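# Move glass flask from heating mantle into cork ring on desk

## Task

Lift the round-bottom flask out of the heating mantle and set it standing upright in one of the cork rings (these start on the shelved bench by the window), with that ring sitting on the desk. The flask must never touch the floor and must not break: it is glass, so a drop of more than a few centimetres or a hard knock ruins it. Finish with the gripper released and the robot moved away; the flask has to stay in place without the robot. The robot must not tip over or be left leaning.

## Robot and tools

Robot: a Hello Robot Stretch 4, a single-arm mobile manipulator. It has an omni-wheel base, a lift that travels up a mast, a telescoping arm that reaches forward, a wrist with yaw, pitch and roll, and a two-finger gripper. It stands about 1.6 m tall, and the base rim lies within 0.23 m of the base origin. Occasionally something briefly nudges a loose object.

Frames: the base frame has its origin on the floor below the base centre, with x forward, y left and z up. hand_pose, a point between the open fingertips (link pinch), is reported in this frame, and its printed position may be slightly wrong. The odometry frame is the base frame as it was at scene start. base_odometry counts wheel turns, so slipping shows up as travel. Heading is positive to the left, in -3.142..3.142. If turned_by_wheels and turned_by_imu differ by more than about 0.1 rad, the base hit something or slipped.

execute_actions(actions, cameras): actions is a list holding zero or one action. An empty list just returns state and images. An action contains "base", "joints" or both, plus optional "pace" and "contact_limits"; alternatively it contains only {"end_of_arm": "enable_torque"}. Motions within one action start together.
- base takes exactly one relative command, measured from the base's last reported position: {"translate_m": d} drives straight, forward positive, -2..2 m. {"strafe_m": d} moves sideways, left positive, -2..2 m. {"rotate_rad": d} turns in place, counter-clockwise positive, -3.2..3.2.
- joints is a dict of absolute targets keyed by name, not offsets:
  - lift_m 0..1.2
  - arm_m 0..0.55
  - wrist_yaw_rad -1.134..4.276 (0 forward, positive left, 3.14 folded; above 3.4 the arm may get in the way)
  - wrist_pitch_rad -1.117..4.259 (0 level, 1.57 pointing down)
  - wrist_roll_rad -1.117..4.259 (positive rolls clockwise as seen from behind)
  - gripper_m -0.038..0.141, the fingertip gap in metres (negative means the fingers press together)
  Tolerances for done are ±0.004 for lift, arm and gripper, ±0.02 for yaw and roll, and ±0.05 for pitch. An out-of-range joint target is clipped and reported. Unknown keys or other bad values reject the whole call.
- pace: "slow", "default", "fast" or "max". Base speed is 0.1/0.3/0.4/0.6 m/s and turning 1/2/3/4 rad/s, both capped lower when the lift is high. No action runs past 15 s.
- contact_limits: {"arm_m": 0..0.75}, which sets how hard the arm may push before it stops. The default is 0.5.
- cameras: head_camera, head_left_camera, head_right_camera, wrist_camera, or "all". Leaving it out or passing null means all; [] means none.
Any joint or base you leave out of an action may still be driving toward its previous target. If a result reports a stop, later motion calls in the same reply are skipped.

wait(seconds 0..10): lets the scene run and returns state and images. zoom_image(camera, region [x0,y0,x1,y1] pixels, at most 504x504): enlarges part of that camera's latest image. read_manual: licence texts only. finished_scene(scene): ends the scene for good, so only call it after the flask is placed and released.

Cameras: head_camera sits high and looks forward and down, so turn the base to see elsewhere. The two head fisheyes look more steeply down and show the base and arm. wrist_camera looks along the fingers, with the fingertips near the bottom of its image.

Result lines:
- lidar_m: 12 distances, one per 30° sector, starting straight ahead and going counter-clockwise (4th left, 7th behind, 10th right). "-" means nothing seen, or something closer than 0.25 m. The lidar misses glass and thin legs.
- wrist_depth_mm: a 7x7 grid of depths, 100..2000 mm. Glass does not show in it.
- base_tilt: degrees, with forward and right positive.
- base_status and joint_status:
  - done
  - off_target: the part may still be pushing
  - contact_stop_at_<key>: the part went slack, a slack lift can sink, and slack wheels can roll
  - limit_stop_at_<name>; limit_stop_at_tilt means leaning more than 6°, and lift, arm and wheels go slack
  - limit_stop_at_own_body: a self-collision; you can still move the joint away from the body
  - torque_fault: a wrist or gripper motor went limp; send enable_torque
- on_its_own: lists what you did not command. Here "held at" gives the target being held, not the measured position.
- motor_effort: percentages, with the peak shown in brackets. The readings are noisy and offset. A loaded level gripper moves wrist_pitch effort further from zero. For the wheels, positive means turning right.

Gripping: command gripper_m below the object's width. Squeezing harder pulls the object toward the wrist. Neither the gripper reading nor a done status proves you are holding something, but a firm squeeze shows as a change in gripper effort. If the fingertips get stuck on a surface beneath them, raise the lift.

Startup: to unfold the wrist, send lift_m 0.4 together with wrist_yaw_rad 0. Self-collision stops are likely when pitch is below -0.2 and roll is below -0.4 or above 4.

Caution: the flask is glass. Move it at slow pace, keep it low over the surfaces, and set it down gently into the ring, never dropping it from height. Keep it away from the floor. Use low arm contact limits near objects. With more than 1 kg in hand, avoid driving or turning while arm_m is above 0.2, especially at fast paces, because the robot can tip. Strong pushes or pulls with the gripper raised can also tip it. The desk must hold the cork ring, and the flask must be upright in it. Open the gripper, withdraw the arm, and back away before finishing.

Each tool is called after "Request:" as a command line: name --argument value for each argument, lists and objects as JSON in quotes; but a table of rows of numbers goes row by row, as --pt "numbers of a row", without its own name.

## Session

Request:
execute_actions --actions '[]'

Scene clock: 0.00 s.
base_odometry: x=+0.000 y=+0.000 heading=+0.000 (m, m, rad; odometry frame)
turned_by_wheels: +0.000 (rad since the last result)
turned_by_imu: +0.000 (rad since the last result)
base_tilt: forward=-0.6 right=+0.1 (deg)
lidar_m: 1.77 1.35 1.24 1.31 1.46 1.38 2.23 1.75 1.03 1.09 1.49 1.75
base_status: not commanded
joint_positions: lift_m=+0.173 arm_m=+0.001 wrist_yaw_rad=+3.096 wrist_pitch_rad=-0.008 wrist_roll_rad=-0.010 gripper_m=+0.057
joint_status: not commanded
motor_effort: lift_m=+19 arm_m=+0 wrist_yaw_rad=-3 wrist_pitch_rad=-7 wrist_roll_rad=+0 gripper_m=-2 wheel_0=+0 wheel_1=+0 wheel_2=+0 (%)
hand_pose: x=-0.1122 y=+0.1005 z=+0.3538 quat_wxyz=(+0.023, +0.004, -0.005, +1.000) (m; base frame)
wrist_depth_mm: - 137 - - - 1366 1229 / - 129 - - 1983 1863 1808 / - 131 197 - - - 1808 / 115 139 - - - - 1808 / 1618 - - - 1756 1863 1756 / 1255 1308 197 1229 195 1118 1118 / 854 854 866 108 820 768 778
pictures: head_camera, head_left_camera, head_right_camera, wrist_camera
Images, in order (width x height): head_camera 420x560, head_left_camera 420x672, head_right_camera 420x672, wrist_camera 616x392.

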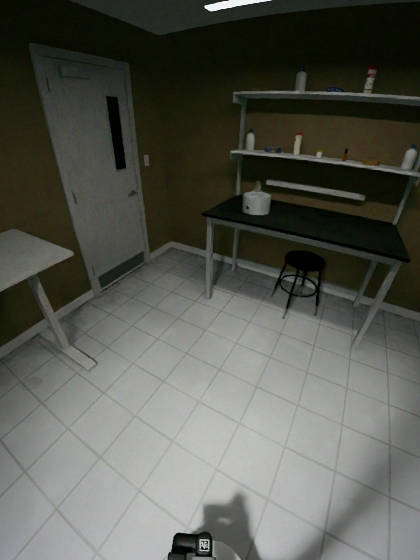

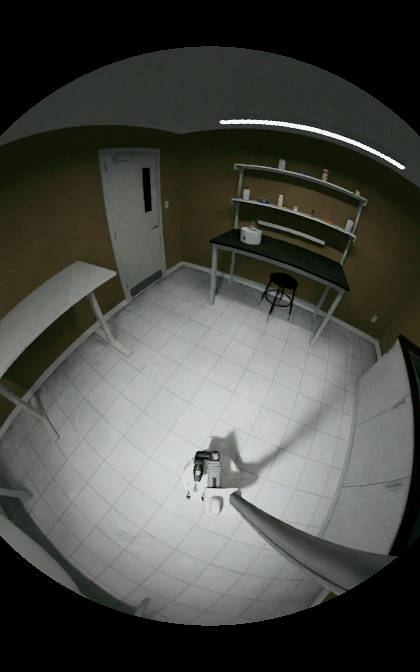

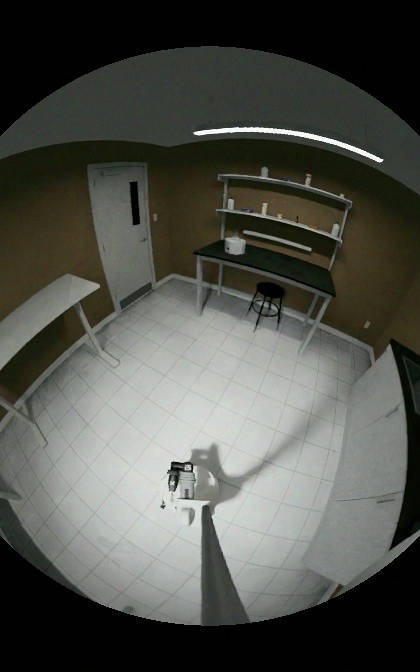

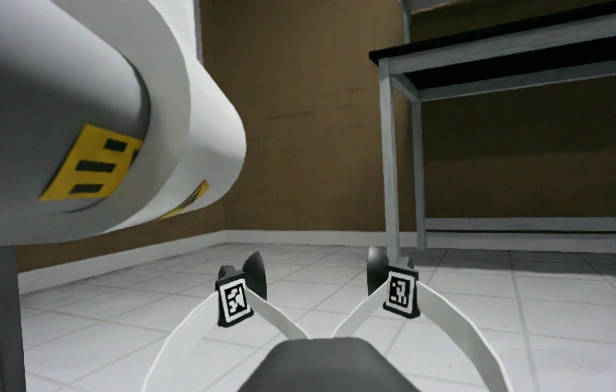

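Another bench is behind.

Request:
execute_actions --actions '[{"base":{"rotate_rad":2.6},"joints":{"lift_m":0.4,"wrist_yaw_rad":0},"pace":"fast"}]' --cameras '["head_camera","head_left_camera"]'

Scene clock: 5.03 s.
base_odometry: x=+0.000 y=+0.000 heading=+2.600 (m, m, rad; odometry frame)
turned_by_wheels: +2.600 (rad since the last result)
turned_by_imu: +2.618 (rad since the last result)
base_tilt: forward=-0.6 right=+0.0 (deg)
lidar_m: 1.36 2.23 1.78 1.03 1.11 1.47 1.82 1.81 1.35 1.27 1.30 1.45
base_status: done
joint_positions: lift_m=+0.400 arm_m=+0.001 wrist_yaw_rad=+0.001 wrist_pitch_rad=-0.008 wrist_roll_rad=-0.010 gripper_m=+0.057
joint_status: all done
motor_effort: lift_m=+21(25) arm_m=+0(0) wrist_yaw_rad=-2(7) wrist_pitch_rad=-8(6) wrist_roll_rad=+1(2) gripper_m=+0(3) wheel_0=+1(9) wheel_1=+2(4) wheel_2=+2(11) (%)
hand_pose: x=+0.4605 y=-0.0872 z=+0.5802 quat_wxyz=(+1.000, -0.005, -0.004, +0.000) (m; base frame)
wrist_depth_mm: 1863 1921 1863 1863 1863 1863 - / 1921 1921 1921 1921 1921 1205 1205 / 1863 1863 1708 1808 1983 1863 - / 1863 1921 1921 1983 1921 - - / 1863 1863 1921 1983 - - - / 1863 1921 198 1808 195 1708 1708 / 1430 1308 1281 108 1255 1160 1205
pictures: head_camera, head_left_camera
Images, in order (width x height): head_camera 420x560, head_left_camera 420x672.

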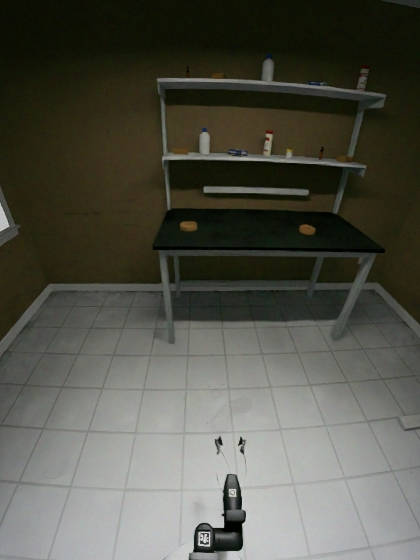

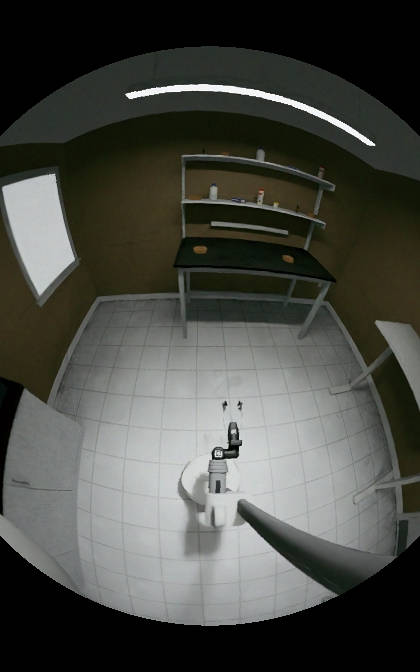

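Request:
execute_actions --actions '[{"base":{"strafe_m":0.24},"joints":{"lift_m":1.15,"wrist_pitch_rad":1.57,"gripper_m":0.14},"pace":"fast"}]' --cameras '[]'

Request:
execute_actions --actions '[{"base":{"translate_m":1.1},"joints":{"arm_m":0.45},"pace":"fast"}]' --cameras '["head_camera","wrist_camera"]'

Scene clock: 24.37 s.
base_odometry: x=-0.124 y=-0.206 heading=+2.601 (m, m, rad; odometry frame)
turned_by_wheels: +0.000 (rad since the last result)
turned_by_imu: +0.002 (rad since the last result)
base_tilt: forward=-0.6 right=+0.1 (deg)
lidar_m: 1.37 2.14 0.87 0.80 0.83 1.16 1.80 1.82 1.58 1.50 1.55 1.45
base_status: done
joint_positions: lift_m=+1.150 arm_m=+0.001 wrist_yaw_rad=+0.000 wrist_pitch_rad=+1.570 wrist_roll_rad=-0.010 gripper_m=+0.140
joint_status: all done
motor_effort: lift_m=+22(24) arm_m=+0(0) wrist_yaw_rad=-2(3) wrist_pitch_rad=+0(7) wrist_roll_rad=-2(1) gripper_m=+3(3) wheel_0=+2(12) wheel_1=+0(11) wheel_2=+0(3) (%)
hand_pose: x=+0.1723 y=-0.0874 z=+1.0395 quat_wxyz=(+0.707, -0.004, +0.707, +0.004) (m; base frame)
wrist_depth_mm: 1229 1255 1229 1229 1229 1229 1229 / 1229 1255 1205 1205 1255 1255 1229 / 1255 1255 1229 1255 1205 1255 1229 / 1229 1255 1255 1255 1281 1281 1255 / 1281 1255 1060 1060 1255 1229 1229 / 1281 1255 1078 1042 1255 1281 1281 / 1308 1281 1281 108 1255 1255 1255
pictures: none
No camera images: the call's "cameras" was empty. Leave "cameras" out to get every camera's image.

Scene clock: 29.33 s.
base_odometry: x=-1.067 y=+0.361 heading=+2.601 (m, m, rad; odometry frame)
turned_by_wheels: +0.000 (rad since the last result)
turned_by_imu: -0.003 (rad since the last result)
base_tilt: forward=-0.7 right=+0.0 (deg)
lidar_m: 0.27 0.30 1.48 1.45 1.21 1.19 3.33 2.26 1.56 1.41 0.39 0.29
base_status: done
joint_positions: lift_m=+1.150 arm_m=+0.449 wrist_yaw_rad=+0.000 wrist_pitch_rad=+1.570 wrist_roll_rad=-0.010 gripper_m=+0.140
joint_status: all done
motor_effort: lift_m=+22(22) arm_m=+8(6) wrist_yaw_rad=-1(2) wrist_pitch_rad=+1(0) wrist_roll_rad=-2(0) gripper_m=+1(2) wheel_0=+0(7) wheel_1=+1(5) wheel_2=+0(11) (%)
hand_pose: x=+0.6198 y=-0.0874 z=+1.0395 quat_wxyz=(+0.707, -0.004, +0.707, +0.004) (m; base frame)
wrist_depth_mm: 342 342 342 340 340 340 338 / 1042 342 342 342 343 342 340 / 1229 343 345 345 345 343 343 / 1255 347 347 345 345 343 345 / 1255 349 349 347 351 349 347 / 1255 355 320 322 347 351 349 / 1308 357 353 108 353 353 353
pictures: head_camera, wrist_camera
camera_calibration (this result's frames):
wrist_camera: T_world_to_cam=[[-0.0286075, -0.999435, -0.0176297, -0.0412789], [-0.998788, 0.0278735, 0.0405566, 0.626523], [-0.0400423, 0.0187686, -0.999022, 1.29464], [0, 0, 0, 1]] pos_world=[0.676423, -0.0830175, 1.26723]
Images, in order (width x height): head_camera 420x560, wrist_camera 616x392.

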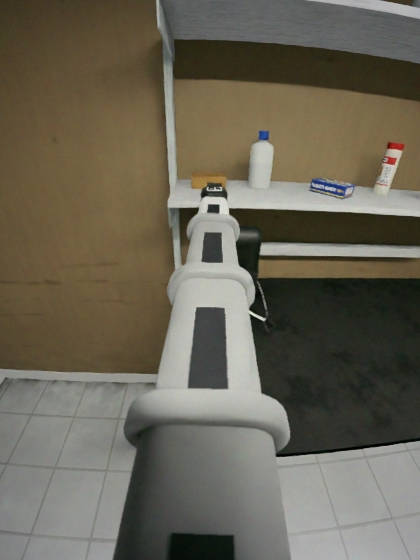

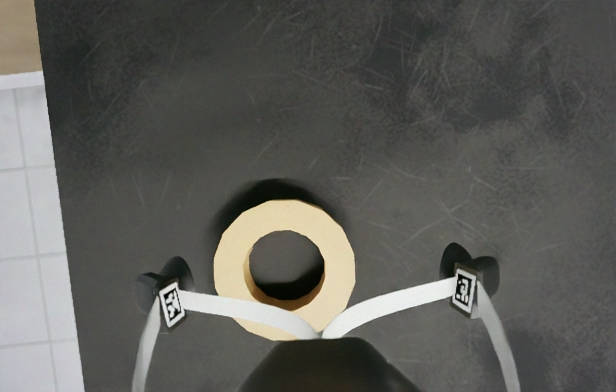

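Request:
execute_actions --actions '[{"base":{"strafe_m":0.027},"joints":{"arm_m":0.43,"lift_m":1.09}}]' --cameras '["wrist_camera"]'

Scene clock: 36.50 s.
base_odometry: x=-1.081 y=+0.338 heading=+2.601 (m, m, rad; odometry frame)
turned_by_wheels: +0.000 (rad since the last result)
turned_by_imu: +0.001 (rad since the last result)
base_tilt: forward=-0.6 right=+0.1 (deg)
lidar_m: 0.28 0.30 1.40 1.43 1.19 1.16 3.05 2.28 1.59 1.41 0.43 0.29
base_status: done
joint_positions: lift_m=+1.090 arm_m=+0.431 wrist_yaw_rad=+0.000 wrist_pitch_rad=+1.570 wrist_roll_rad=-0.010 gripper_m=+0.140
joint_status: all done
motor_effort: lift_m=+15(21) arm_m=-8(9) wrist_yaw_rad=-2(2) wrist_pitch_rad=+0(2) wrist_roll_rad=-1(1) gripper_m=+1(2) wheel_0=-1(8) wheel_1=+0(7) wheel_2=-1(0) (%)
hand_pose: x=+0.6026 y=-0.0874 z=+0.9800 quat_wxyz=(+0.707, -0.004, +0.707, +0.004) (m; base frame)
wrist_depth_mm: 283 282 282 282 283 282 281 / 285 285 285 283 283 283 281 / 287 286 287 286 285 286 285 / 290 289 289 258 287 287 287 / 1205 291 289 290 289 289 289 / 1229 291 262 262 262 291 290 / 1205 291 296 108 293 291 291
pictures: wrist_camera
camera_calibration (this result's frames):
wrist_camera: T_world_to_cam=[[-0.0286187, -0.999435, -0.0176277, -0.0428142], [-0.998785, 0.0278836, 0.0406249, 0.611695], [-0.0401104, 0.018769, -0.999019, 1.23458], [0, 0, 0, 1]] pos_world=[0.659246, -0.0830181, 1.20777]
Images, in order (width x height): wrist_camera 616x392.

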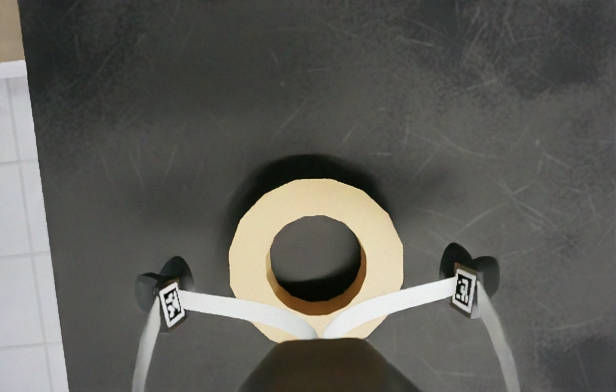

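Request:
execute_actions --actions '[{"joints":{"lift_m":1.048},"pace":"slow"}]' --cameras '["wrist_camera"]'

Request:
execute_actions --actions '[{"joints":{"gripper_m":0.085}}]' --cameras '["wrist_camera"]'

Request:
execute_actions --actions '[{"joints":{"lift_m":1.12}}]' --cameras '["wrist_camera"]'

Scene clock: 42.27 s.
base_odometry: x=-1.081 y=+0.338 heading=+2.601 (m, m, rad; odometry frame)
turned_by_wheels: +0.000 (rad since the last result)
turned_by_imu: +0.001 (rad since the last result)
base_tilt: forward=-0.6 right=+0.0 (deg)
lidar_m: 0.26 0.30 1.45 1.43 1.20 1.19 3.08 2.28 1.58 1.41 0.43 0.30
base_status: not commanded
joint_positions: lift_m=+1.048 arm_m=+0.431 wrist_yaw_rad=+0.000 wrist_pitch_rad=+1.570 wrist_roll_rad=-0.010 gripper_m=+0.140
joint_status: all done
motor_effort: lift_m=+15(14) arm_m=-8(8) wrist_yaw_rad=+1(3) wrist_pitch_rad=+1(2) wrist_roll_rad=+1(1) gripper_m=+0(2) wheel_0=-1(1) wheel_1=+0(0) wheel_2=-1(0) (%)
hand_pose: x=+0.6026 y=-0.0874 z=+0.9380 quat_wxyz=(+0.707, -0.004, +0.707, +0.004) (m; base frame)
wrist_depth_mm: 241 242 240 241 241 239 238 / 244 243 242 242 242 241 241 / 245 246 244 245 244 244 243 / 247 247 246 216 245 245 245 / 249 247 218 248 218 245 246 / 250 249 216 249 219 247 248 / 252 251 251 108 251 249 250
pictures: wrist_camera
camera_calibration (this result's frames):
wrist_camera: T_world_to_cam=[[-0.0286185, -0.999435, -0.0176277, -0.0435544], [-0.998785, 0.0278833, 0.040625, 0.613398], [-0.0401106, 0.0187689, -0.999019, 1.19265], [0, 0, 0, 1]] pos_world=[0.659244, -0.0830181, 1.16579]
Images, in order (width x height): wrist_camera 616x392.

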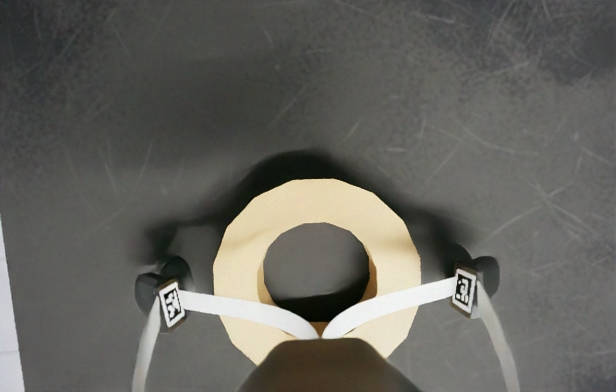

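Scene clock: 43.83 s.
base_odometry: x=-1.081 y=+0.338 heading=+2.601 (m, m, rad; odometry frame)
turned_by_wheels: +0.000 (rad since the last result)
turned_by_imu: +0.000 (rad since the last result)
base_tilt: forward=-0.6 right=+0.0 (deg)
lidar_m: 0.28 0.31 1.43 1.43 1.21 1.16 3.07 2.26 1.59 1.43 0.44 0.30
base_status: not commanded
joint_positions: lift_m=+1.048 arm_m=+0.431 wrist_yaw_rad=+0.000 wrist_pitch_rad=+1.570 wrist_roll_rad=-0.010 gripper_m=+0.085
joint_status: all done
motor_effort: lift_m=+15(15) arm_m=-8(8) wrist_yaw_rad=-1(2) wrist_pitch_rad=+0(0) wrist_roll_rad=+1(0) gripper_m=-18(18) wheel_0=-1(1) wheel_1=+0(0) wheel_2=-1(1) (%)
hand_pose: x=+0.6026 y=-0.0874 z=+0.9380 quat_wxyz=(+0.707, -0.004, +0.707, +0.004) (m; base frame)
wrist_depth_mm: 241 241 241 240 239 239 238 / 244 243 242 242 242 240 241 / 244 245 244 243 244 244 243 / 246 246 246 208 244 244 244 / 247 247 210 247 210 248 247 / 250 250 208 248 210 191 248 / 252 251 251 108 250 249 250
pictures: wrist_camera
camera_calibration (this result's frames):
wrist_camera: T_world_to_cam=[[-0.0286184, -0.999435, -0.0176277, -0.0435544], [-0.998785, 0.0278833, 0.0406248, 0.613398], [-0.0401103, 0.0187689, -0.999019, 1.19265], [0, 0, 0, 1]] pos_world=[0.659244, -0.0830181, 1.16579]
Images, in order (width x height): wrist_camera 616x392.

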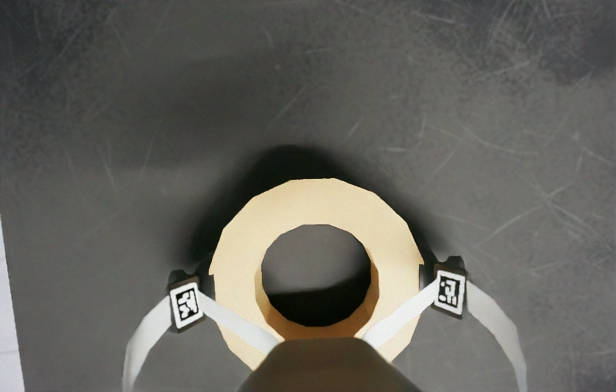

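Scene clock: 45.10 s.
base_odometry: x=-1.081 y=+0.338 heading=+2.601 (m, m, rad; odometry frame)
turned_by_wheels: +0.000 (rad since the last result)
turned_by_imu: +0.000 (rad since the last result)
base_tilt: forward=-0.6 right=+0.0 (deg)
lidar_m: 0.26 0.27 1.44 1.43 1.22 1.17 3.03 2.27 1.59 1.39 0.43 0.29
base_status: not commanded
joint_positions: lift_m=+1.120 arm_m=+0.431 wrist_yaw_rad=+0.000 wrist_pitch_rad=+1.570 wrist_roll_rad=-0.010 gripper_m=+0.085
joint_status: all done
motor_effort: lift_m=+23(24) arm_m=-8(8) wrist_yaw_rad=+0(1) wrist_pitch_rad=+2(0) wrist_roll_rad=+0(1) gripper_m=-20(21) wheel_0=-1(1) wheel_1=+0(0) wheel_2=-1(1) (%)
hand_pose: x=+0.6026 y=-0.0874 z=+1.0094 quat_wxyz=(+0.707, -0.004, +0.707, +0.004) (m; base frame)
wrist_depth_mm: 798 312 310 312 309 309 310 / 1118 314 310 314 310 312 309 / 1255 317 315 314 314 314 312 / 1229 317 317 210 317 315 315 / 1205 322 211 317 210 319 317 / 1255 324 208 320 210 190 320 / 1229 324 325 108 322 324 320
pictures: wrist_camera
camera_calibration (this result's frames):
wrist_camera: T_world_to_cam=[[-0.0286185, -0.999435, -0.0176277, -0.042296], [-0.998785, 0.0278834, 0.0406249, 0.610496], [-0.0401105, 0.0187689, -0.999019, 1.26397], [0, 0, 0, 1]] pos_world=[0.659242, -0.0830181, 1.23718]
Images, in order (width x height): wrist_camera 616x392.

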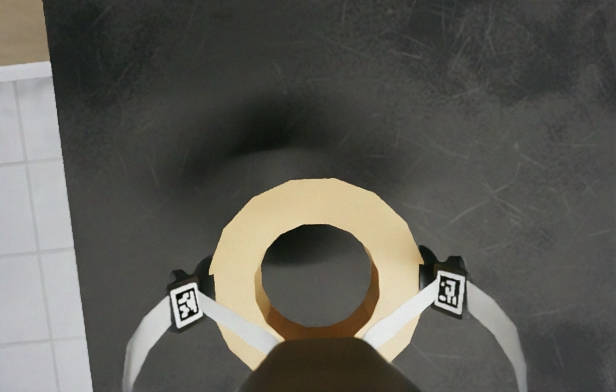

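Held. Back up and face the desk.

Request:
execute_actions --actions '[{"base":{"translate_m":-1.1},"joints":{"arm_m":0.15},"pace":"fast"}]' --cameras '[]'

Request:
execute_actions --actions '[{"base":{"rotate_rad":-1.6}}]' --cameras '["head_camera","head_left_camera"]'

Scene clock: 56.17 s.
base_odometry: x=-0.138 y=-0.229 heading=+2.600 (m, m, rad; odometry frame)
turned_by_wheels: +0.000 (rad since the last result)
turned_by_imu: +0.005 (rad since the last result)
base_tilt: forward=-0.6 right=+0.0 (deg)
lidar_m: 0.34 2.06 0.84 0.75 0.81 1.09 1.81 1.84 1.66 1.53 1.57 0.30
base_status: done
joint_positions: lift_m=+1.120 arm_m=+0.151 wrist_yaw_rad=+0.000 wrist_pitch_rad=+1.570 wrist_roll_rad=-0.010 gripper_m=+0.085
joint_status: all done
motor_effort: lift_m=+22(22) arm_m=-8(6) wrist_yaw_rad=-3(1) wrist_pitch_rad=+0(1) wrist_roll_rad=+0(0) gripper_m=-17(20) wheel_0=+0(5) wheel_1=+0(6) wheel_2=+0(7) (%)
hand_pose: x=+0.3225 y=-0.0874 z=+1.0094 quat_wxyz=(+0.707, -0.004, +0.707, +0.004) (m; base frame)
wrist_depth_mm: 1205 1182 1182 1205 1182 1182 1205 / 1182 1182 1205 1205 1182 1182 1205 / 1229 1205 1229 1205 1182 1229 1205 / 1229 1205 1255 209 1229 1205 1205 / 1205 1205 211 1008 210 1229 1229 / 1281 1255 208 1042 211 190 1255 / 1205 1229 1229 108 1281 1255 1229
pictures: none
No camera images: the call's "cameras" was empty. Leave "cameras" out to get every camera's image.

Scene clock: 58.73 s.
base_odometry: x=-0.138 y=-0.229 heading=+1.001 (m, m, rad; odometry frame)
turned_by_wheels: -1.600 (rad since the last result)
turned_by_imu: -1.609 (rad since the last result)
base_tilt: forward=-0.6 right=+0.0 (deg)
lidar_m: 0.33 1.56 1.48 1.38 2.13 0.82 0.77 0.80 1.08 1.75 1.79 0.28
base_status: done
joint_positions: lift_m=+1.120 arm_m=+0.151 wrist_yaw_rad=+0.000 wrist_pitch_rad=+1.570 wrist_roll_rad=-0.010 gripper_m=+0.085
joint_status: not commanded
motor_effort: lift_m=+22(22) arm_m=-8(8) wrist_yaw_rad=+0(1) wrist_pitch_rad=+2(2) wrist_roll_rad=+0(1) gripper_m=-19(20) wheel_0=+0(4) wheel_1=+2(2) wheel_2=+0(7) (%)
hand_pose: x=+0.3225 y=-0.0874 z=+1.0095 quat_wxyz=(+0.707, -0.004, +0.707, +0.004) (m; base frame)
wrist_depth_mm: 1205 1229 1182 1182 1205 1205 1205 / 1205 1205 1255 1182 1182 1182 1229 / 1229 1205 1229 1229 1205 1229 1229 / 1229 1229 1255 209 1205 1255 1205 / 1229 1229 211 1025 209 1205 1205 / 1229 1205 209 1025 211 191 1229 / 1281 1255 1255 108 1255 1229 1281
pictures: head_camera, head_left_camera
Images, in order (width x height): head_camera 420x560, head_left_camera 420x672.

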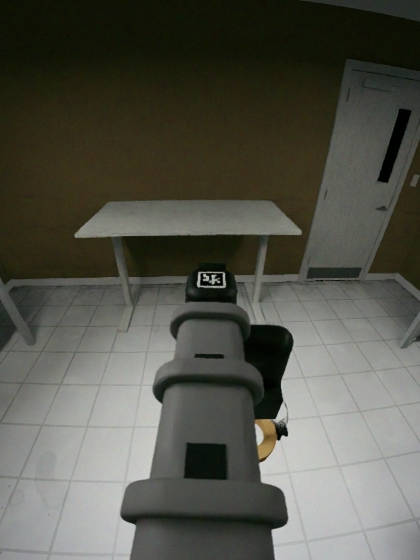

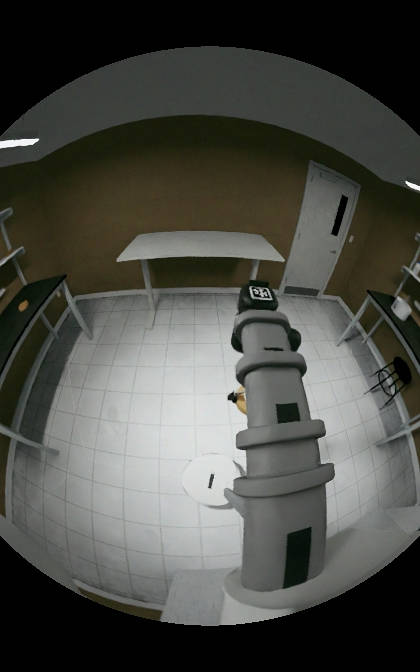

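Request:
execute_actions --actions '[{"base":{"translate_m":1.15},"joints":{"arm_m":0.38},"pace":"fast"}]' --cameras '["head_camera"]'

Scene clock: 67.03 s.
base_odometry: x=+0.483 y=+0.739 heading=+1.001 (m, m, rad; odometry frame)
turned_by_wheels: +0.000 (rad since the last result)
turned_by_imu: -0.002 (rad since the last result)
base_tilt: forward=-0.6 right=+0.0 (deg)
lidar_m: 0.40 0.40 0.54 1.44 1.51 2.74 1.93 2.00 1.79 1.65 0.63 0.41
base_status: done
joint_positions: lift_m=+1.120 arm_m=+0.379 wrist_yaw_rad=+0.000 wrist_pitch_rad=+1.570 wrist_roll_rad=-0.010 gripper_m=+0.085
joint_status: all done
motor_effort: lift_m=+22(21) arm_m=+8(11) wrist_yaw_rad=+0(1) wrist_pitch_rad=+0(1) wrist_roll_rad=+1(0) gripper_m=-20(20) wheel_0=+0(6) wheel_1=+0(5) wheel_2=+2(11) (%)
hand_pose: x=+0.5498 y=-0.0874 z=+1.0095 quat_wxyz=(+0.707, -0.004, +0.707, +0.004) (m; base frame)
wrist_depth_mm: 276 277 276 274 274 274 274 / 278 277 276 278 274 276 276 / 281 278 279 278 278 278 278 / 282 282 281 208 279 279 278 / 283 285 211 282 209 279 282 / 286 286 208 283 210 190 282 / 290 287 289 108 287 286 286
pictures: head_camera
Images, in order (width x height): head_camera 420x560.

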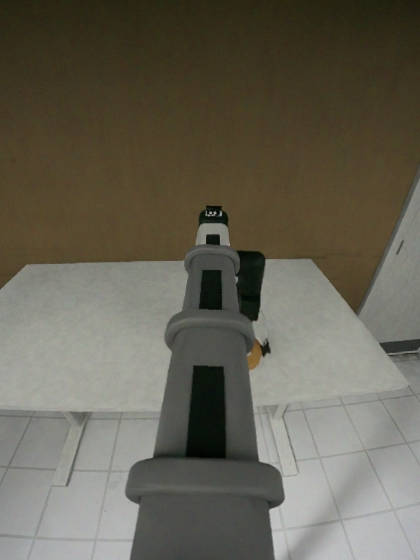

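Request:
execute_actions --actions '[{"joints":{"lift_m":1.086},"pace":"slow"}]' --cameras '[]'

Request:
execute_actions --actions '[{"joints":{"gripper_m":0.141}}]' --cameras '[]'

Request:
execute_actions --actions '[{"joints":{"lift_m":1.16}}]' --cameras '["wrist_camera"]'

Request:
execute_actions --actions '[{"base":{"translate_m":-0.5},"joints":{"arm_m":0.0,"wrist_pitch_rad":0,"lift_m":0.95},"pace":"fast"}]' --cameras '[]'

Request:
execute_actions --actions '[{"base":{"rotate_rad":-1.54}}]' --cameras '["head_camera","wrist_camera"]'

Scene clock: 82.33 s.
base_odometry: x=+0.483 y=+0.739 heading=+1.001 (m, m, rad; odometry frame)
turned_by_wheels: +0.000 (rad since the last result)
turned_by_imu: +0.001 (rad since the last result)
base_tilt: forward=-0.6 right=+0.1 (deg)
lidar_m: 0.38 0.38 0.52 1.45 1.49 2.77 1.93 1.99 1.79 1.65 0.66 0.41
base_status: not commanded
joint_positions: lift_m=+1.086 arm_m=+0.379 wrist_yaw_rad=+0.000 wrist_pitch_rad=+1.570 wrist_roll_rad=-0.010 gripper_m=+0.085
joint_status: all done
motor_effort: lift_m=+15(21) arm_m=+8(8) wrist_yaw_rad=-1(1) wrist_pitch_rad=+1(0) wrist_roll_rad=-1(0) gripper_m=-19(18) wheel_0=+0(0) wheel_1=+0(0) wheel_2=+2(2) (%)
hand_pose: x=+0.5498 y=-0.0874 z=+0.9760 quat_wxyz=(+0.707, -0.004, +0.707, +0.004) (m; base frame)
wrist_depth_mm: 244 243 242 243 242 240 241 / 245 245 245 244 244 243 243 / 248 246 247 246 245 245 244 / 249 249 246 208 247 247 246 / 250 250 211 249 210 247 249 / 252 252 209 251 210 190 250 / 253 253 253 108 252 252 252
pictures: none
No camera images: the call's "cameras" was empty. Leave "cameras" out to get every camera's image.

Scene clock: 83.93 s.
base_odometry: x=+0.483 y=+0.739 heading=+1.001 (m, m, rad; odometry frame)
turned_by_wheels: +0.000 (rad since the last result)
turned_by_imu: +0.000 (rad since the last result)
base_tilt: forward=-0.6 right=+0.1 (deg)
lidar_m: 0.37 0.39 0.52 1.46 1.47 2.70 1.94 1.99 1.81 1.66 0.63 0.42
base_status: not commanded
joint_positions: lift_m=+1.086 arm_m=+0.379 wrist_yaw_rad=+0.000 wrist_pitch_rad=+1.570 wrist_roll_rad=-0.010 gripper_m=+0.141
joint_status: all done
motor_effort: lift_m=+15(15) arm_m=+8(8) wrist_yaw_rad=-2(2) wrist_pitch_rad=+1(0) wrist_roll_rad=+0(0) gripper_m=+1(21) wheel_0=+0(0) wheel_1=+0(0) wheel_2=+2(2) (%)
hand_pose: x=+0.5498 y=-0.0874 z=+0.9760 quat_wxyz=(+0.707, -0.004, +0.707, +0.004) (m; base frame)
wrist_depth_mm: 243 243 243 243 242 242 241 / 245 245 245 244 243 243 243 / 247 247 246 247 245 245 244 / 248 250 248 218 246 247 247 / 250 252 220 248 220 248 248 / 252 251 220 250 221 250 251 / 254 255 253 108 252 251 252
pictures: none
No camera images: the call's "cameras" was empty. Leave "cameras" out to get every camera's image.

Scene clock: 85.20 s.
base_odometry: x=+0.483 y=+0.739 heading=+1.001 (m, m, rad; odometry frame)
turned_by_wheels: +0.000 (rad since the last result)
turned_by_imu: +0.000 (rad since the last result)
base_tilt: forward=-0.6 right=+0.0 (deg)
lidar_m: 0.37 0.41 0.54 1.45 1.50 2.73 1.92 2.00 1.82 1.65 0.66 0.41
base_status: not commanded
joint_positions: lift_m=+1.160 arm_m=+0.379 wrist_yaw_rad=+0.000 wrist_pitch_rad=+1.570 wrist_roll_rad=-0.010 gripper_m=+0.141
joint_status: all done
motor_effort: lift_m=+22(23) arm_m=+8(8) wrist_yaw_rad=-2(2) wrist_pitch_rad=+1(1) wrist_roll_rad=+1(0) gripper_m=+1(1) wheel_0=+0(0) wheel_1=+0(0) wheel_2=+2(2) (%)
hand_pose: x=+0.5498 y=-0.0874 z=+1.0494 quat_wxyz=(+0.707, -0.004, +0.707, +0.004) (m; base frame)
wrist_depth_mm: 315 315 315 314 314 314 312 / 319 317 317 317 319 315 317 / 322 320 319 319 319 317 317 / 322 322 322 291 320 322 320 / 325 324 324 324 320 320 324 / 327 327 296 296 324 324 324 / 330 329 329 108 327 327 1255
pictures: wrist_camera
camera_calibration (this result's frames):
wrist_camera: T_world_to_cam=[[-0.0287293, -0.999432, -0.0176278, -0.0430414], [-0.998782, 0.0279941, 0.0406243, 0.556102], [-0.0401078, 0.0187734, -0.999019, 1.30184], [0, 0, 0, 1]] pos_world=[0.606402, -0.0830244, 1.27721]
Images, in order (width x height): wrist_camera 616x392.

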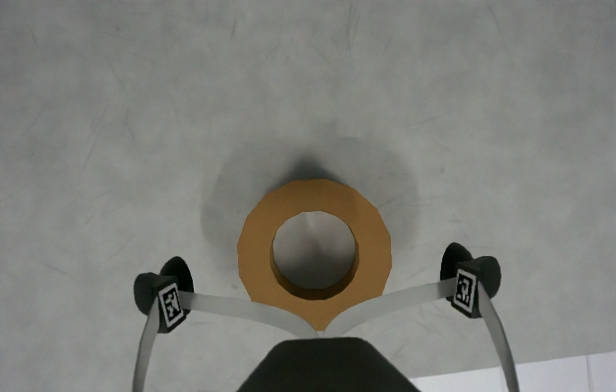

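Scene clock: 88.30 s.
base_odometry: x=+0.213 y=+0.318 heading=+1.001 (m, m, rad; odometry frame)
turned_by_wheels: +0.000 (rad since the last result)
turned_by_imu: +0.002 (rad since the last result)
base_tilt: forward=-0.6 right=+0.0 (deg)
lidar_m: 0.87 0.90 1.17 1.39 1.48 2.19 1.46 1.49 1.85 1.69 1.74 0.97
base_status: done
joint_positions: lift_m=+0.950 arm_m=+0.002 wrist_yaw_rad=+0.000 wrist_pitch_rad=+0.003 wrist_roll_rad=-0.010 gripper_m=+0.141
joint_status: all done
joint sent to its limit — the command would take arm_m past its lower limit, so that joint was sent only as far as its limit.
motor_effort: lift_m=+16(21) arm_m=-8(7) wrist_yaw_rad=-2(3) wrist_pitch_rad=-8(13) wrist_roll_rad=-1(0) gripper_m=+2(3) wheel_0=+0(4) wheel_1=+1(8) wheel_2=-2(10) (%)
hand_pose: x=+0.4619 y=-0.0874 z=+1.1277 quat_wxyz=(+1.000, -0.005, +0.001, +0.000) (m; base frame)
wrist_depth_mm: 1336 1366 1397 1464 1430 1464 1499 / 1366 1366 1366 1430 1464 1499 1499 / 1397 1430 1397 1430 1464 1537 1499 / 1397 1397 1397 1464 1537 1464 1537 / 1397 1336 1229 1160 1078 1060 1464 / 750 661 676 741 768 715 1576 / 1430 1397 1464 108 1499 1537 1537
pictures: none
No camera images: the call's "cameras" was empty. Leave "cameras" out to get every camera's image.

Scene clock: 90.47 s.
base_odometry: x=+0.213 y=+0.318 heading=-0.539 (m, m, rad; odometry frame)
turned_by_wheels: -1.540 (rad since the last result)
turned_by_imu: -1.549 (rad since the last result)
base_tilt: forward=-0.6 right=+0.0 (deg)
lidar_m: 1.67 1.74 0.95 0.85 0.93 1.19 1.48 1.50 2.19 1.42 1.47 1.80
base_status: done
joint_positions: lift_m=+0.950 arm_m=+0.002 wrist_yaw_rad=+0.000 wrist_pitch_rad=+0.003 wrist_roll_rad=-0.010 gripper_m=+0.141
joint_status: not commanded
motor_effort: lift_m=+17(16) arm_m=-8(8) wrist_yaw_rad=-3(0) wrist_pitch_rad=-7(8) wrist_roll_rad=-3(2) gripper_m=+1(1) wheel_0=+1(6) wheel_1=+0(4) wheel_2=+2(7) (%)
hand_pose: x=+0.4619 y=-0.0874 z=+1.1276 quat_wxyz=(+1.000, -0.005, +0.001, +0.000) (m; base frame)
wrist_depth_mm: - - - - - - - / - - - - - - - / - - - - - - - / - - - - - - - / - 1808 1618 1708 1756 - - / - 1464 - 1863 - 1576 - / - - - 108 - - -
pictures: head_camera, wrist_camera
camera_calibration (this result's frames):
wrist_camera: T_world_to_cam=[[0.0174667, -0.999432, -0.0288278, -0.0529121], [-0.0442106, 0.028032, -0.998629, 1.19615], [0.99887, 0.0187172, -0.0436959, -0.180711], [0, 0, 0, 1]] pos_world=[0.234313, -0.0830299, 1.18508]
Images, in order (width x height): head_camera 420x560, wrist_camera 616x392.

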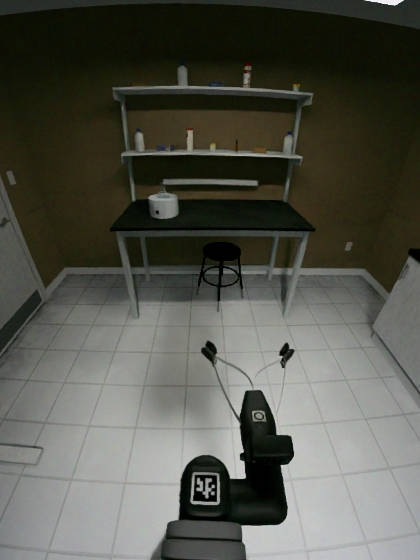

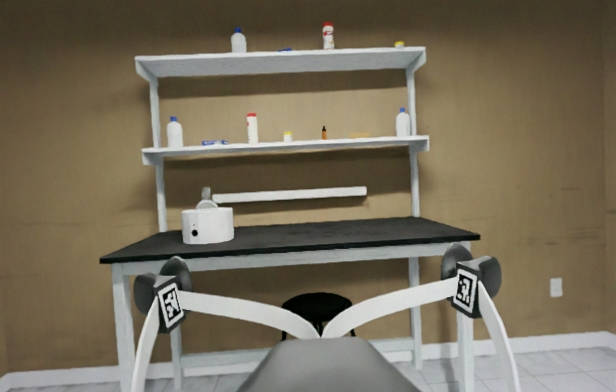

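Request:
execute_actions --actions '[{"base":{"strafe_m":0.5},"joints":{"lift_m":0.93},"pace":"fast"}]' --cameras '[]'

Request:
execute_actions --actions '[{"base":{"translate_m":1.2},"pace":"fast"}]' --cameras '["head_camera","wrist_camera"]'

Scene clock: 99.53 s.
base_odometry: x=+0.470 y=+0.747 heading=-0.539 (m, m, rad; odometry frame)
turned_by_wheels: +0.000 (rad since the last result)
turned_by_imu: +0.002 (rad since the last result)
base_tilt: forward=-0.6 right=+0.0 (deg)
lidar_m: 1.66 0.59 0.42 0.36 0.41 0.55 1.49 1.50 2.67 1.92 1.99 1.74
base_status: done
joint_positions: lift_m=+0.930 arm_m=+0.002 wrist_yaw_rad=+0.000 wrist_pitch_rad=+0.003 wrist_roll_rad=-0.010 gripper_m=+0.141
joint_status: all done
motor_effort: lift_m=+16(16) arm_m=-8(8) wrist_yaw_rad=-2(0) wrist_pitch_rad=-9(7) wrist_roll_rad=-1(2) gripper_m=+3(1) wheel_0=+2(11) wheel_1=-1(7) wheel_2=+0(1) (%)
hand_pose: x=+0.4619 y=-0.0874 z=+1.1077 quat_wxyz=(+1.000, -0.005, +0.001, +0.000) (m; base frame)
wrist_depth_mm: - - - - - - - / 1983 - - - - - - / 1921 - - - - - - / 1921 - - - - - - / 1863 - - 1661 1661 1537 - / 1863 - 1499 - 1983 - - / 1863 - - 108 - - -
pictures: none
No camera images: the call's "cameras" was empty. Leave "cameras" out to get every camera's image.

Scene clock: 104.17 s.
base_odometry: x=+1.500 y=+0.131 heading=-0.539 (m, m, rad; odometry frame)
turned_by_wheels: +0.000 (rad since the last result)
turned_by_imu: -0.003 (rad since the last result)
base_tilt: forward=-0.6 right=+0.0 (deg)
lidar_m: 0.45 0.47 1.27 1.18 0.83 0.73 1.53 2.86 1.97 1.85 0.73 0.52
base_status: done
joint_positions: lift_m=+0.930 arm_m=+0.002 wrist_yaw_rad=+0.000 wrist_pitch_rad=+0.003 wrist_roll_rad=-0.010 gripper_m=+0.141
joint_status: not commanded
motor_effort: lift_m=+16(16) arm_m=-8(8) wrist_yaw_rad=-2(2) wrist_pitch_rad=-8(7) wrist_roll_rad=-1(1) gripper_m=+1(1) wheel_0=+0(2) wheel_1=+1(5) wheel_2=+2(12) (%)
hand_pose: x=+0.4619 y=-0.0874 z=+1.1077 quat_wxyz=(+1.000, -0.005, +0.001, +0.000) (m; base frame)
wrist_depth_mm: 1008 1042 1025 1042 1060 1078 1042 / 1008 931 809 854 904 842 878 / 1042 1042 1042 1060 1078 1098 1118 / 1060 1060 1060 1098 1098 1098 1098 / 1025 1078 1098 615 991 1078 1042 / 1042 707 488 455 477 574 634 / 1060 521 512 108 488 466 469
pictures: head_camera, wrist_camera
camera_calibration (this result's frames):
wrist_camera: T_world_to_cam=[[0.0174681, -0.999432, -0.0288271, -0.0534878], [-0.0441713, 0.028032, -0.998631, 1.17622], [0.998871, 0.0187175, -0.0436565, -0.181614], [0, 0, 0, 1]] pos_world=[0.234299, -0.0830299, 1.16514]
Images, in order (width x height): head_camera 420x560, wrist_camera 616x392.

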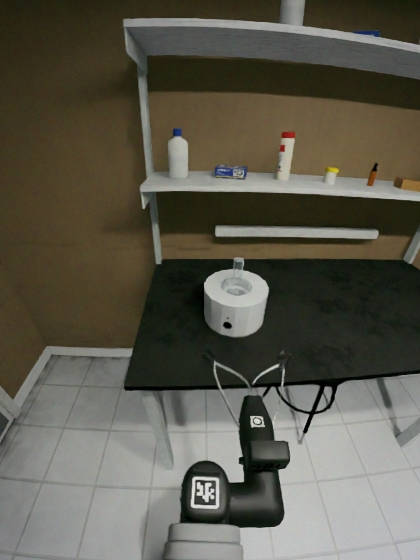

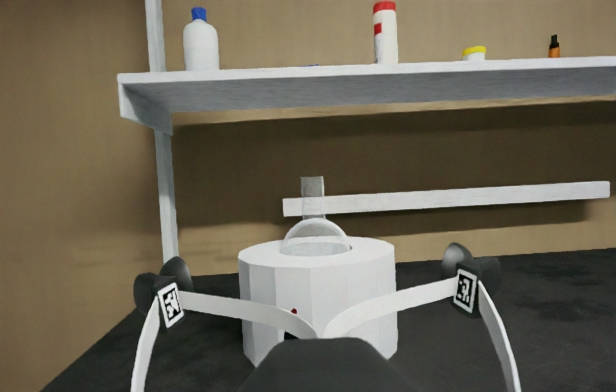

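Request:
execute_actions --actions '[{"joints":{"lift_m":0.96,"arm_m":0.335,"gripper_m":0.1}}]' --cameras '["head_camera","wrist_camera"]'

Scene clock: 112.10 s.
base_odometry: x=+1.500 y=+0.131 heading=-0.539 (m, m, rad; odometry frame)
turned_by_wheels: +0.000 (rad since the last result)
turned_by_imu: +0.001 (rad since the last result)
base_tilt: forward=-0.6 right=+0.0 (deg)
lidar_m: 0.46 0.47 1.30 1.20 0.80 0.71 1.53 2.85 1.99 1.89 0.74 0.52
base_status: not commanded
joint_positions: lift_m=+0.960 arm_m=+0.334 wrist_yaw_rad=+0.000 wrist_pitch_rad=+0.002 wrist_roll_rad=-0.010 gripper_m=+0.100
joint_status: all done
motor_effort: lift_m=+22(23) arm_m=+8(8) wrist_yaw_rad=-2(2) wrist_pitch_rad=-7(9) wrist_roll_rad=-1(0) gripper_m=+2(2) wheel_0=+1(1) wheel_1=+1(1) wheel_2=+2(2) (%)
hand_pose: x=+0.7930 y=-0.0874 z=+1.1373 quat_wxyz=(+1.000, -0.005, +0.001, +0.000) (m; base frame)
wrist_depth_mm: 377 384 392 404 424 433 449 / 480 580 615 654 683 750 750 / 723 723 741 741 741 759 759 / 723 732 741 750 759 759 759 / 723 750 732 759 661 778 778 / 732 750 200 750 324 676 715 / 732 554 282 108 266 263 521
pictures: head_camera, wrist_camera
camera_calibration (this result's frames):
wrist_camera: T_world_to_cam=[[0.0175911, -0.99943, -0.0288198, -0.0584916], [-0.0437611, 0.028027, -0.998649, 1.22012], [0.998887, 0.0188285, -0.0432432, -0.511526], [0, 0, 0, 1]] pos_world=[0.565379, -0.0830231, 1.19466]
Images, in order (width x height): head_camera 420x560, wrist_camera 616x392.

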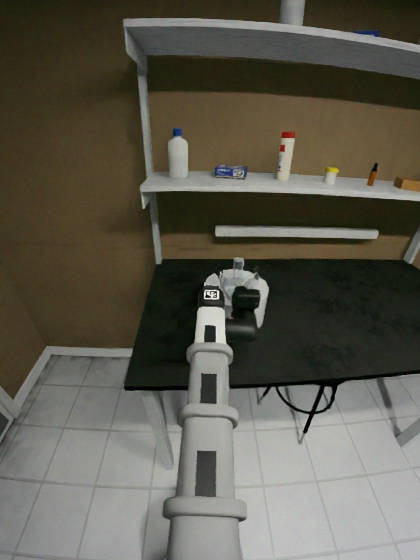

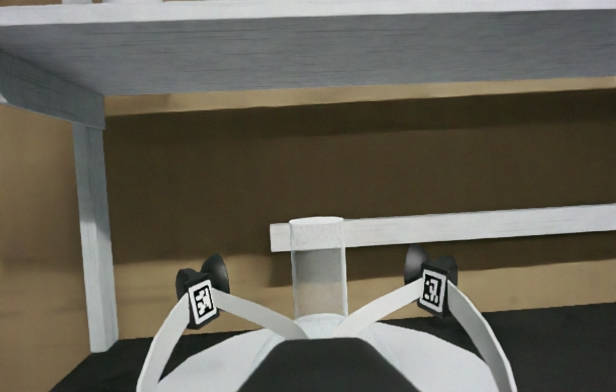

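Request:
execute_actions --actions '[{"joints":{"gripper_m":0.0}}]' --cameras '[]'

Request:
execute_actions --actions '[{"joints":{"lift_m":1.09},"pace":"slow"}]' --cameras '["head_camera","wrist_camera"]'

Scene clock: 118.37 s.
base_odometry: x=+1.500 y=+0.131 heading=-0.539 (m, m, rad; odometry frame)
turned_by_wheels: +0.000 (rad since the last result)
turned_by_imu: +0.001 (rad since the last result)
base_tilt: forward=-0.6 right=+0.0 (deg)
lidar_m: 0.46 0.48 1.31 1.18 0.82 0.70 1.54 2.84 2.00 1.86 0.71 0.50
base_status: not commanded
joint_positions: lift_m=+0.960 arm_m=+0.334 wrist_yaw_rad=+0.000 wrist_pitch_rad=+0.001 wrist_roll_rad=-0.010 gripper_m=+0.001
joint_status: all done
motor_effort: lift_m=+22(22) arm_m=+8(8) wrist_yaw_rad=-1(0) wrist_pitch_rad=-6(6) wrist_roll_rad=-1(0) gripper_m=-22(21) wheel_0=+1(1) wheel_1=+1(1) wheel_2=+2(2) (%)
hand_pose: x=+0.7930 y=-0.0875 z=+1.1375 quat_wxyz=(+1.000, -0.005, +0.001, +0.000) (m; base frame)
wrist_depth_mm: 394 379 389 402 415 430 442 / 473 591 615 640 676 750 759 / 723 732 741 741 741 750 768 / 715 750 741 750 750 759 759 / 741 732 741 661 668 768 778 / 732 741 187 750 185 778 723 / 732 525 282 108 270 250 517
pictures: none
No camera images: the call's "cameras" was empty. Leave "cameras" out to get every camera's image.

Scene clock: 120.27 s.
base_odometry: x=+1.500 y=+0.131 heading=-0.539 (m, m, rad; odometry frame)
turned_by_wheels: +0.000 (rad since the last result)
turned_by_imu: +0.000 (rad since the last result)
base_tilt: forward=-0.6 right=+0.1 (deg)
lidar_m: 0.45 0.48 1.27 1.19 0.80 0.70 1.54 2.80 2.00 1.87 0.75 0.51
base_status: not commanded
joint_positions: lift_m=+1.090 arm_m=+0.334 wrist_yaw_rad=+0.000 wrist_pitch_rad=+0.005 wrist_roll_rad=-0.010 gripper_m=+0.001
joint_status: all done
motor_effort: lift_m=+23(23) arm_m=+8(8) wrist_yaw_rad=-2(1) wrist_pitch_rad=-14(14) wrist_roll_rad=+0(2) gripper_m=-21(22) wheel_0=+1(1) wheel_1=+1(1) wheel_2=+2(2) (%)
hand_pose: x=+0.7930 y=-0.0875 z=+1.2665 quat_wxyz=(+1.000, -0.005, +0.002, +0.000) (m; base frame)
wrist_depth_mm: 707 723 732 723 741 750 759 / 707 500 732 741 741 750 750 / 445 488 609 488 574 521 559 / 512 741 741 750 750 768 768 / 732 741 741 741 759 768 768 / 732 750 186 661 183 683 768 / 732 634 750 108 778 750 778
pictures: head_camera, wrist_camera
camera_calibration (this result's frames):
wrist_camera: T_world_to_cam=[[0.0172468, -0.999436, -0.0288297, -0.0545624], [-0.0461415, 0.0280077, -0.998542, 1.35092], [0.998786, 0.0185519, -0.0456324, -0.50289], [0, 0, 0, 1]] pos_world=[0.565554, -0.0830381, 1.32443]
Images, in order (width x height): head_camera 420x560, wrist_camera 616x392.

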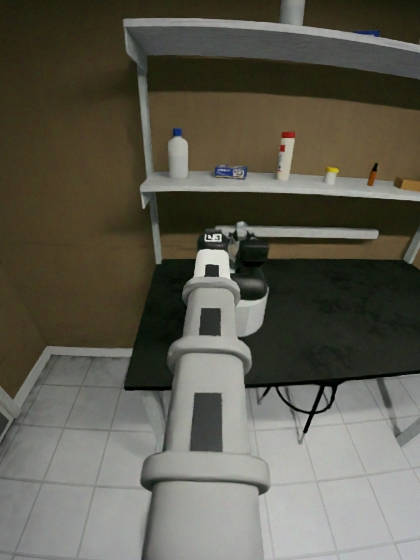

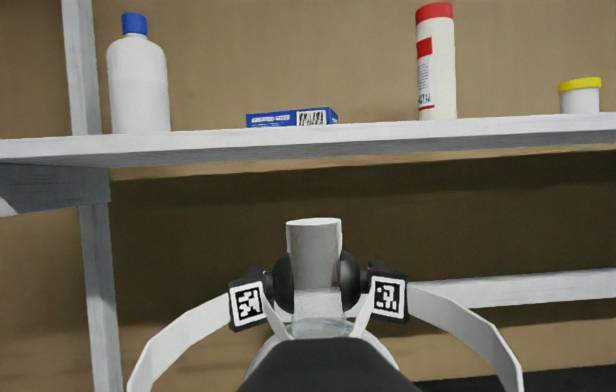

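Request:
execute_actions --actions '[{"base":{"translate_m":-1.2},"joints":{"arm_m":0.1}}]' --cameras '[]'

Request:
execute_actions --actions '[{"base":{"rotate_rad":1.53},"pace":"slow"}]' --cameras '["head_camera","head_right_camera"]'

Scene clock: 134.13 s.
base_odometry: x=+0.470 y=+0.747 heading=-0.539 (m, m, rad; odometry frame)
turned_by_wheels: +0.000 (rad since the last result)
turned_by_imu: +0.006 (rad since the last result)
base_tilt: forward=-0.6 right=+0.0 (deg)
lidar_m: 1.65 0.60 0.43 0.37 0.42 0.56 1.46 1.48 2.70 1.92 2.00 1.77
base_status: done
joint_positions: lift_m=+1.090 arm_m=+0.101 wrist_yaw_rad=+0.000 wrist_pitch_rad=+0.005 wrist_roll_rad=-0.010 gripper_m=+0.001
joint_status: all done
motor_effort: lift_m=+22(23) arm_m=-8(9) wrist_yaw_rad=-2(6) wrist_pitch_rad=-13(14) wrist_roll_rad=-1(1) gripper_m=-21(21) wheel_0=+1(6) wheel_1=+1(5) wheel_2=-1(10) (%)
hand_pose: x=+0.5608 y=-0.0874 z=+1.2666 quat_wxyz=(+1.000, -0.005, +0.002, +0.000) (m; base frame)
wrist_depth_mm: - - - - - - - / 1921 - - - - - - / 1921 - - - - - - / 1921 - - - - - - / 1808 - - 1618 1921 1756 - / 1863 - 186 1397 183 - - / 1921 - - 108 1661 - -
pictures: none
No camera images: the call's "cameras" was empty. Leave "cameras" out to get every camera's image.

Scene clock: 136.93 s.
base_odometry: x=+0.470 y=+0.747 heading=+0.991 (m, m, rad; odometry frame)
turned_by_wheels: +1.530 (rad since the last result)
turned_by_imu: +1.540 (rad since the last result)
base_tilt: forward=-0.6 right=+0.1 (deg)
lidar_m: 0.39 0.40 0.51 1.42 1.46 2.72 1.94 1.98 1.84 1.67 0.64 0.41
base_status: done
joint_positions: lift_m=+1.090 arm_m=+0.101 wrist_yaw_rad=+0.000 wrist_pitch_rad=+0.005 wrist_roll_rad=-0.010 gripper_m=+0.001
joint_status: not commanded
motor_effort: lift_m=+22(23) arm_m=-8(8) wrist_yaw_rad=-2(3) wrist_pitch_rad=-14(14) wrist_roll_rad=+1(0) gripper_m=-23(24) wheel_0=-2(4) wheel_1=-2(3) wheel_2=-1(3) (%)
hand_pose: x=+0.5608 y=-0.0874 z=+1.2666 quat_wxyz=(+1.000, -0.005, +0.002, +0.000) (m; base frame)
wrist_depth_mm: 820 820 831 854 878 878 904 / 831 820 842 854 891 878 917 / 831 831 854 866 878 904 904 / 831 831 854 878 891 904 946 / 831 831 854 878 891 917 946 / 820 866 186 878 183 931 946 / 798 691 750 108 715 668 699
pictures: head_camera, head_right_camera
Images, in order (width x height): head_camera 420x560, head_right_camera 420x672.

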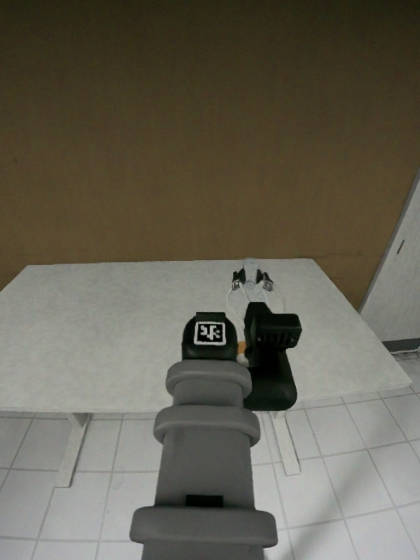

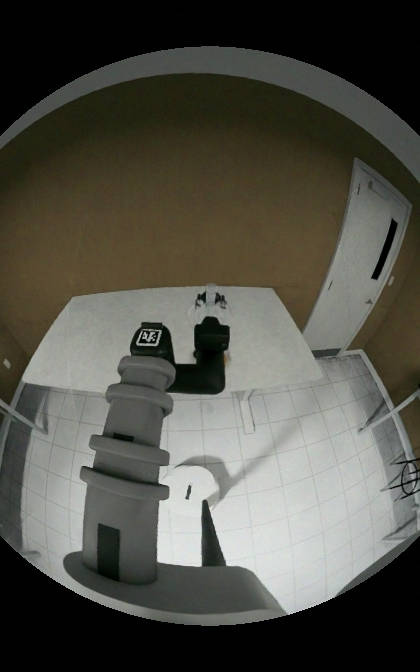

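Request:
execute_actions --actions '[{"base":{"translate_m":-0.3},"joints":{"arm_m":0.0,"lift_m":1.0}}]' --cameras '["head_camera","wrist_camera"]'

Scene clock: 142.30 s.
base_odometry: x=+0.305 y=+0.496 heading=+0.991 (m, m, rad; odometry frame)
turned_by_wheels: +0.000 (rad since the last result)
turned_by_imu: +0.002 (rad since the last result)
base_tilt: forward=-0.6 right=+0.1 (deg)
lidar_m: 0.67 0.72 0.92 1.40 1.46 2.40 1.63 1.67 1.85 1.70 1.75 0.76
base_status: done
joint_positions: lift_m=+1.000 arm_m=+0.002 wrist_yaw_rad=+0.000 wrist_pitch_rad=+0.005 wrist_roll_rad=-0.010 gripper_m=+0.001
joint_status: all done
joint sent to its limit — the command would take arm_m past its lower limit, so that joint was sent only as far as its limit.
motor_effort: lift_m=+16(21) arm_m=-8(8) wrist_yaw_rad=-3(3) wrist_pitch_rad=-14(16) wrist_roll_rad=+0(0) gripper_m=-25(20) wheel_0=+0(4) wheel_1=+0(4) wheel_2=-1(6) (%)
hand_pose: x=+0.4619 y=-0.0874 z=+1.1771 quat_wxyz=(+1.000, -0.005, +0.002, +0.000) (m; base frame)
wrist_depth_mm: 1182 1182 1205 1229 1281 1281 1308 / 1182 1205 1205 1255 1281 1308 1281 / 1205 1205 1229 1255 1281 1281 1336 / 1205 1205 1255 1229 1281 1308 1336 / 1205 1229 1229 1255 1281 1336 1336 / 891 866 186 654 184 741 732 / 597 530 564 108 554 517 554
pictures: head_camera, wrist_camera
camera_calibration (this result's frames):
wrist_camera: T_world_to_cam=[[0.0175313, -0.999431, -0.0288312, -0.0514765], [-0.0460801, 0.0279973, -0.998545, 1.24634], [0.998784, 0.0188343, -0.045563, -0.176289], [0, 0, 0, 1]] pos_world=[0.234409, -0.083021, 1.23501]
Images, in order (width x height): head_camera 420x560, wrist_camera 616x392.

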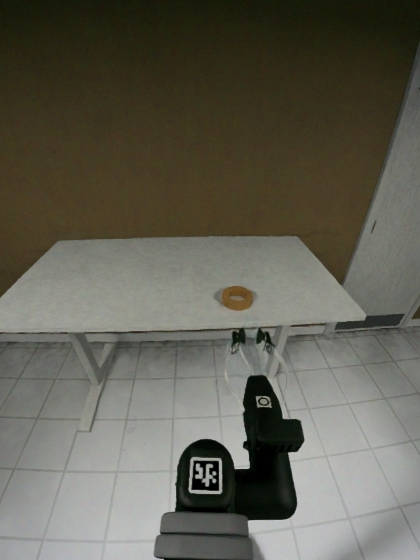

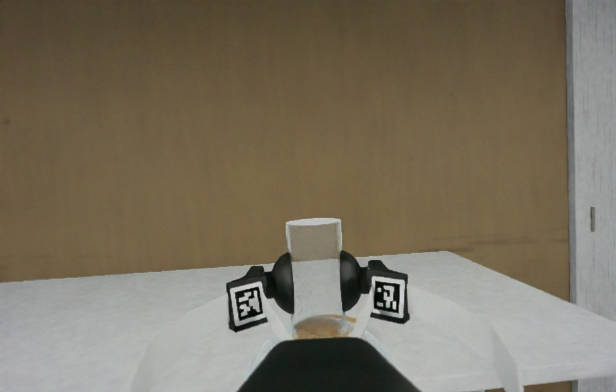

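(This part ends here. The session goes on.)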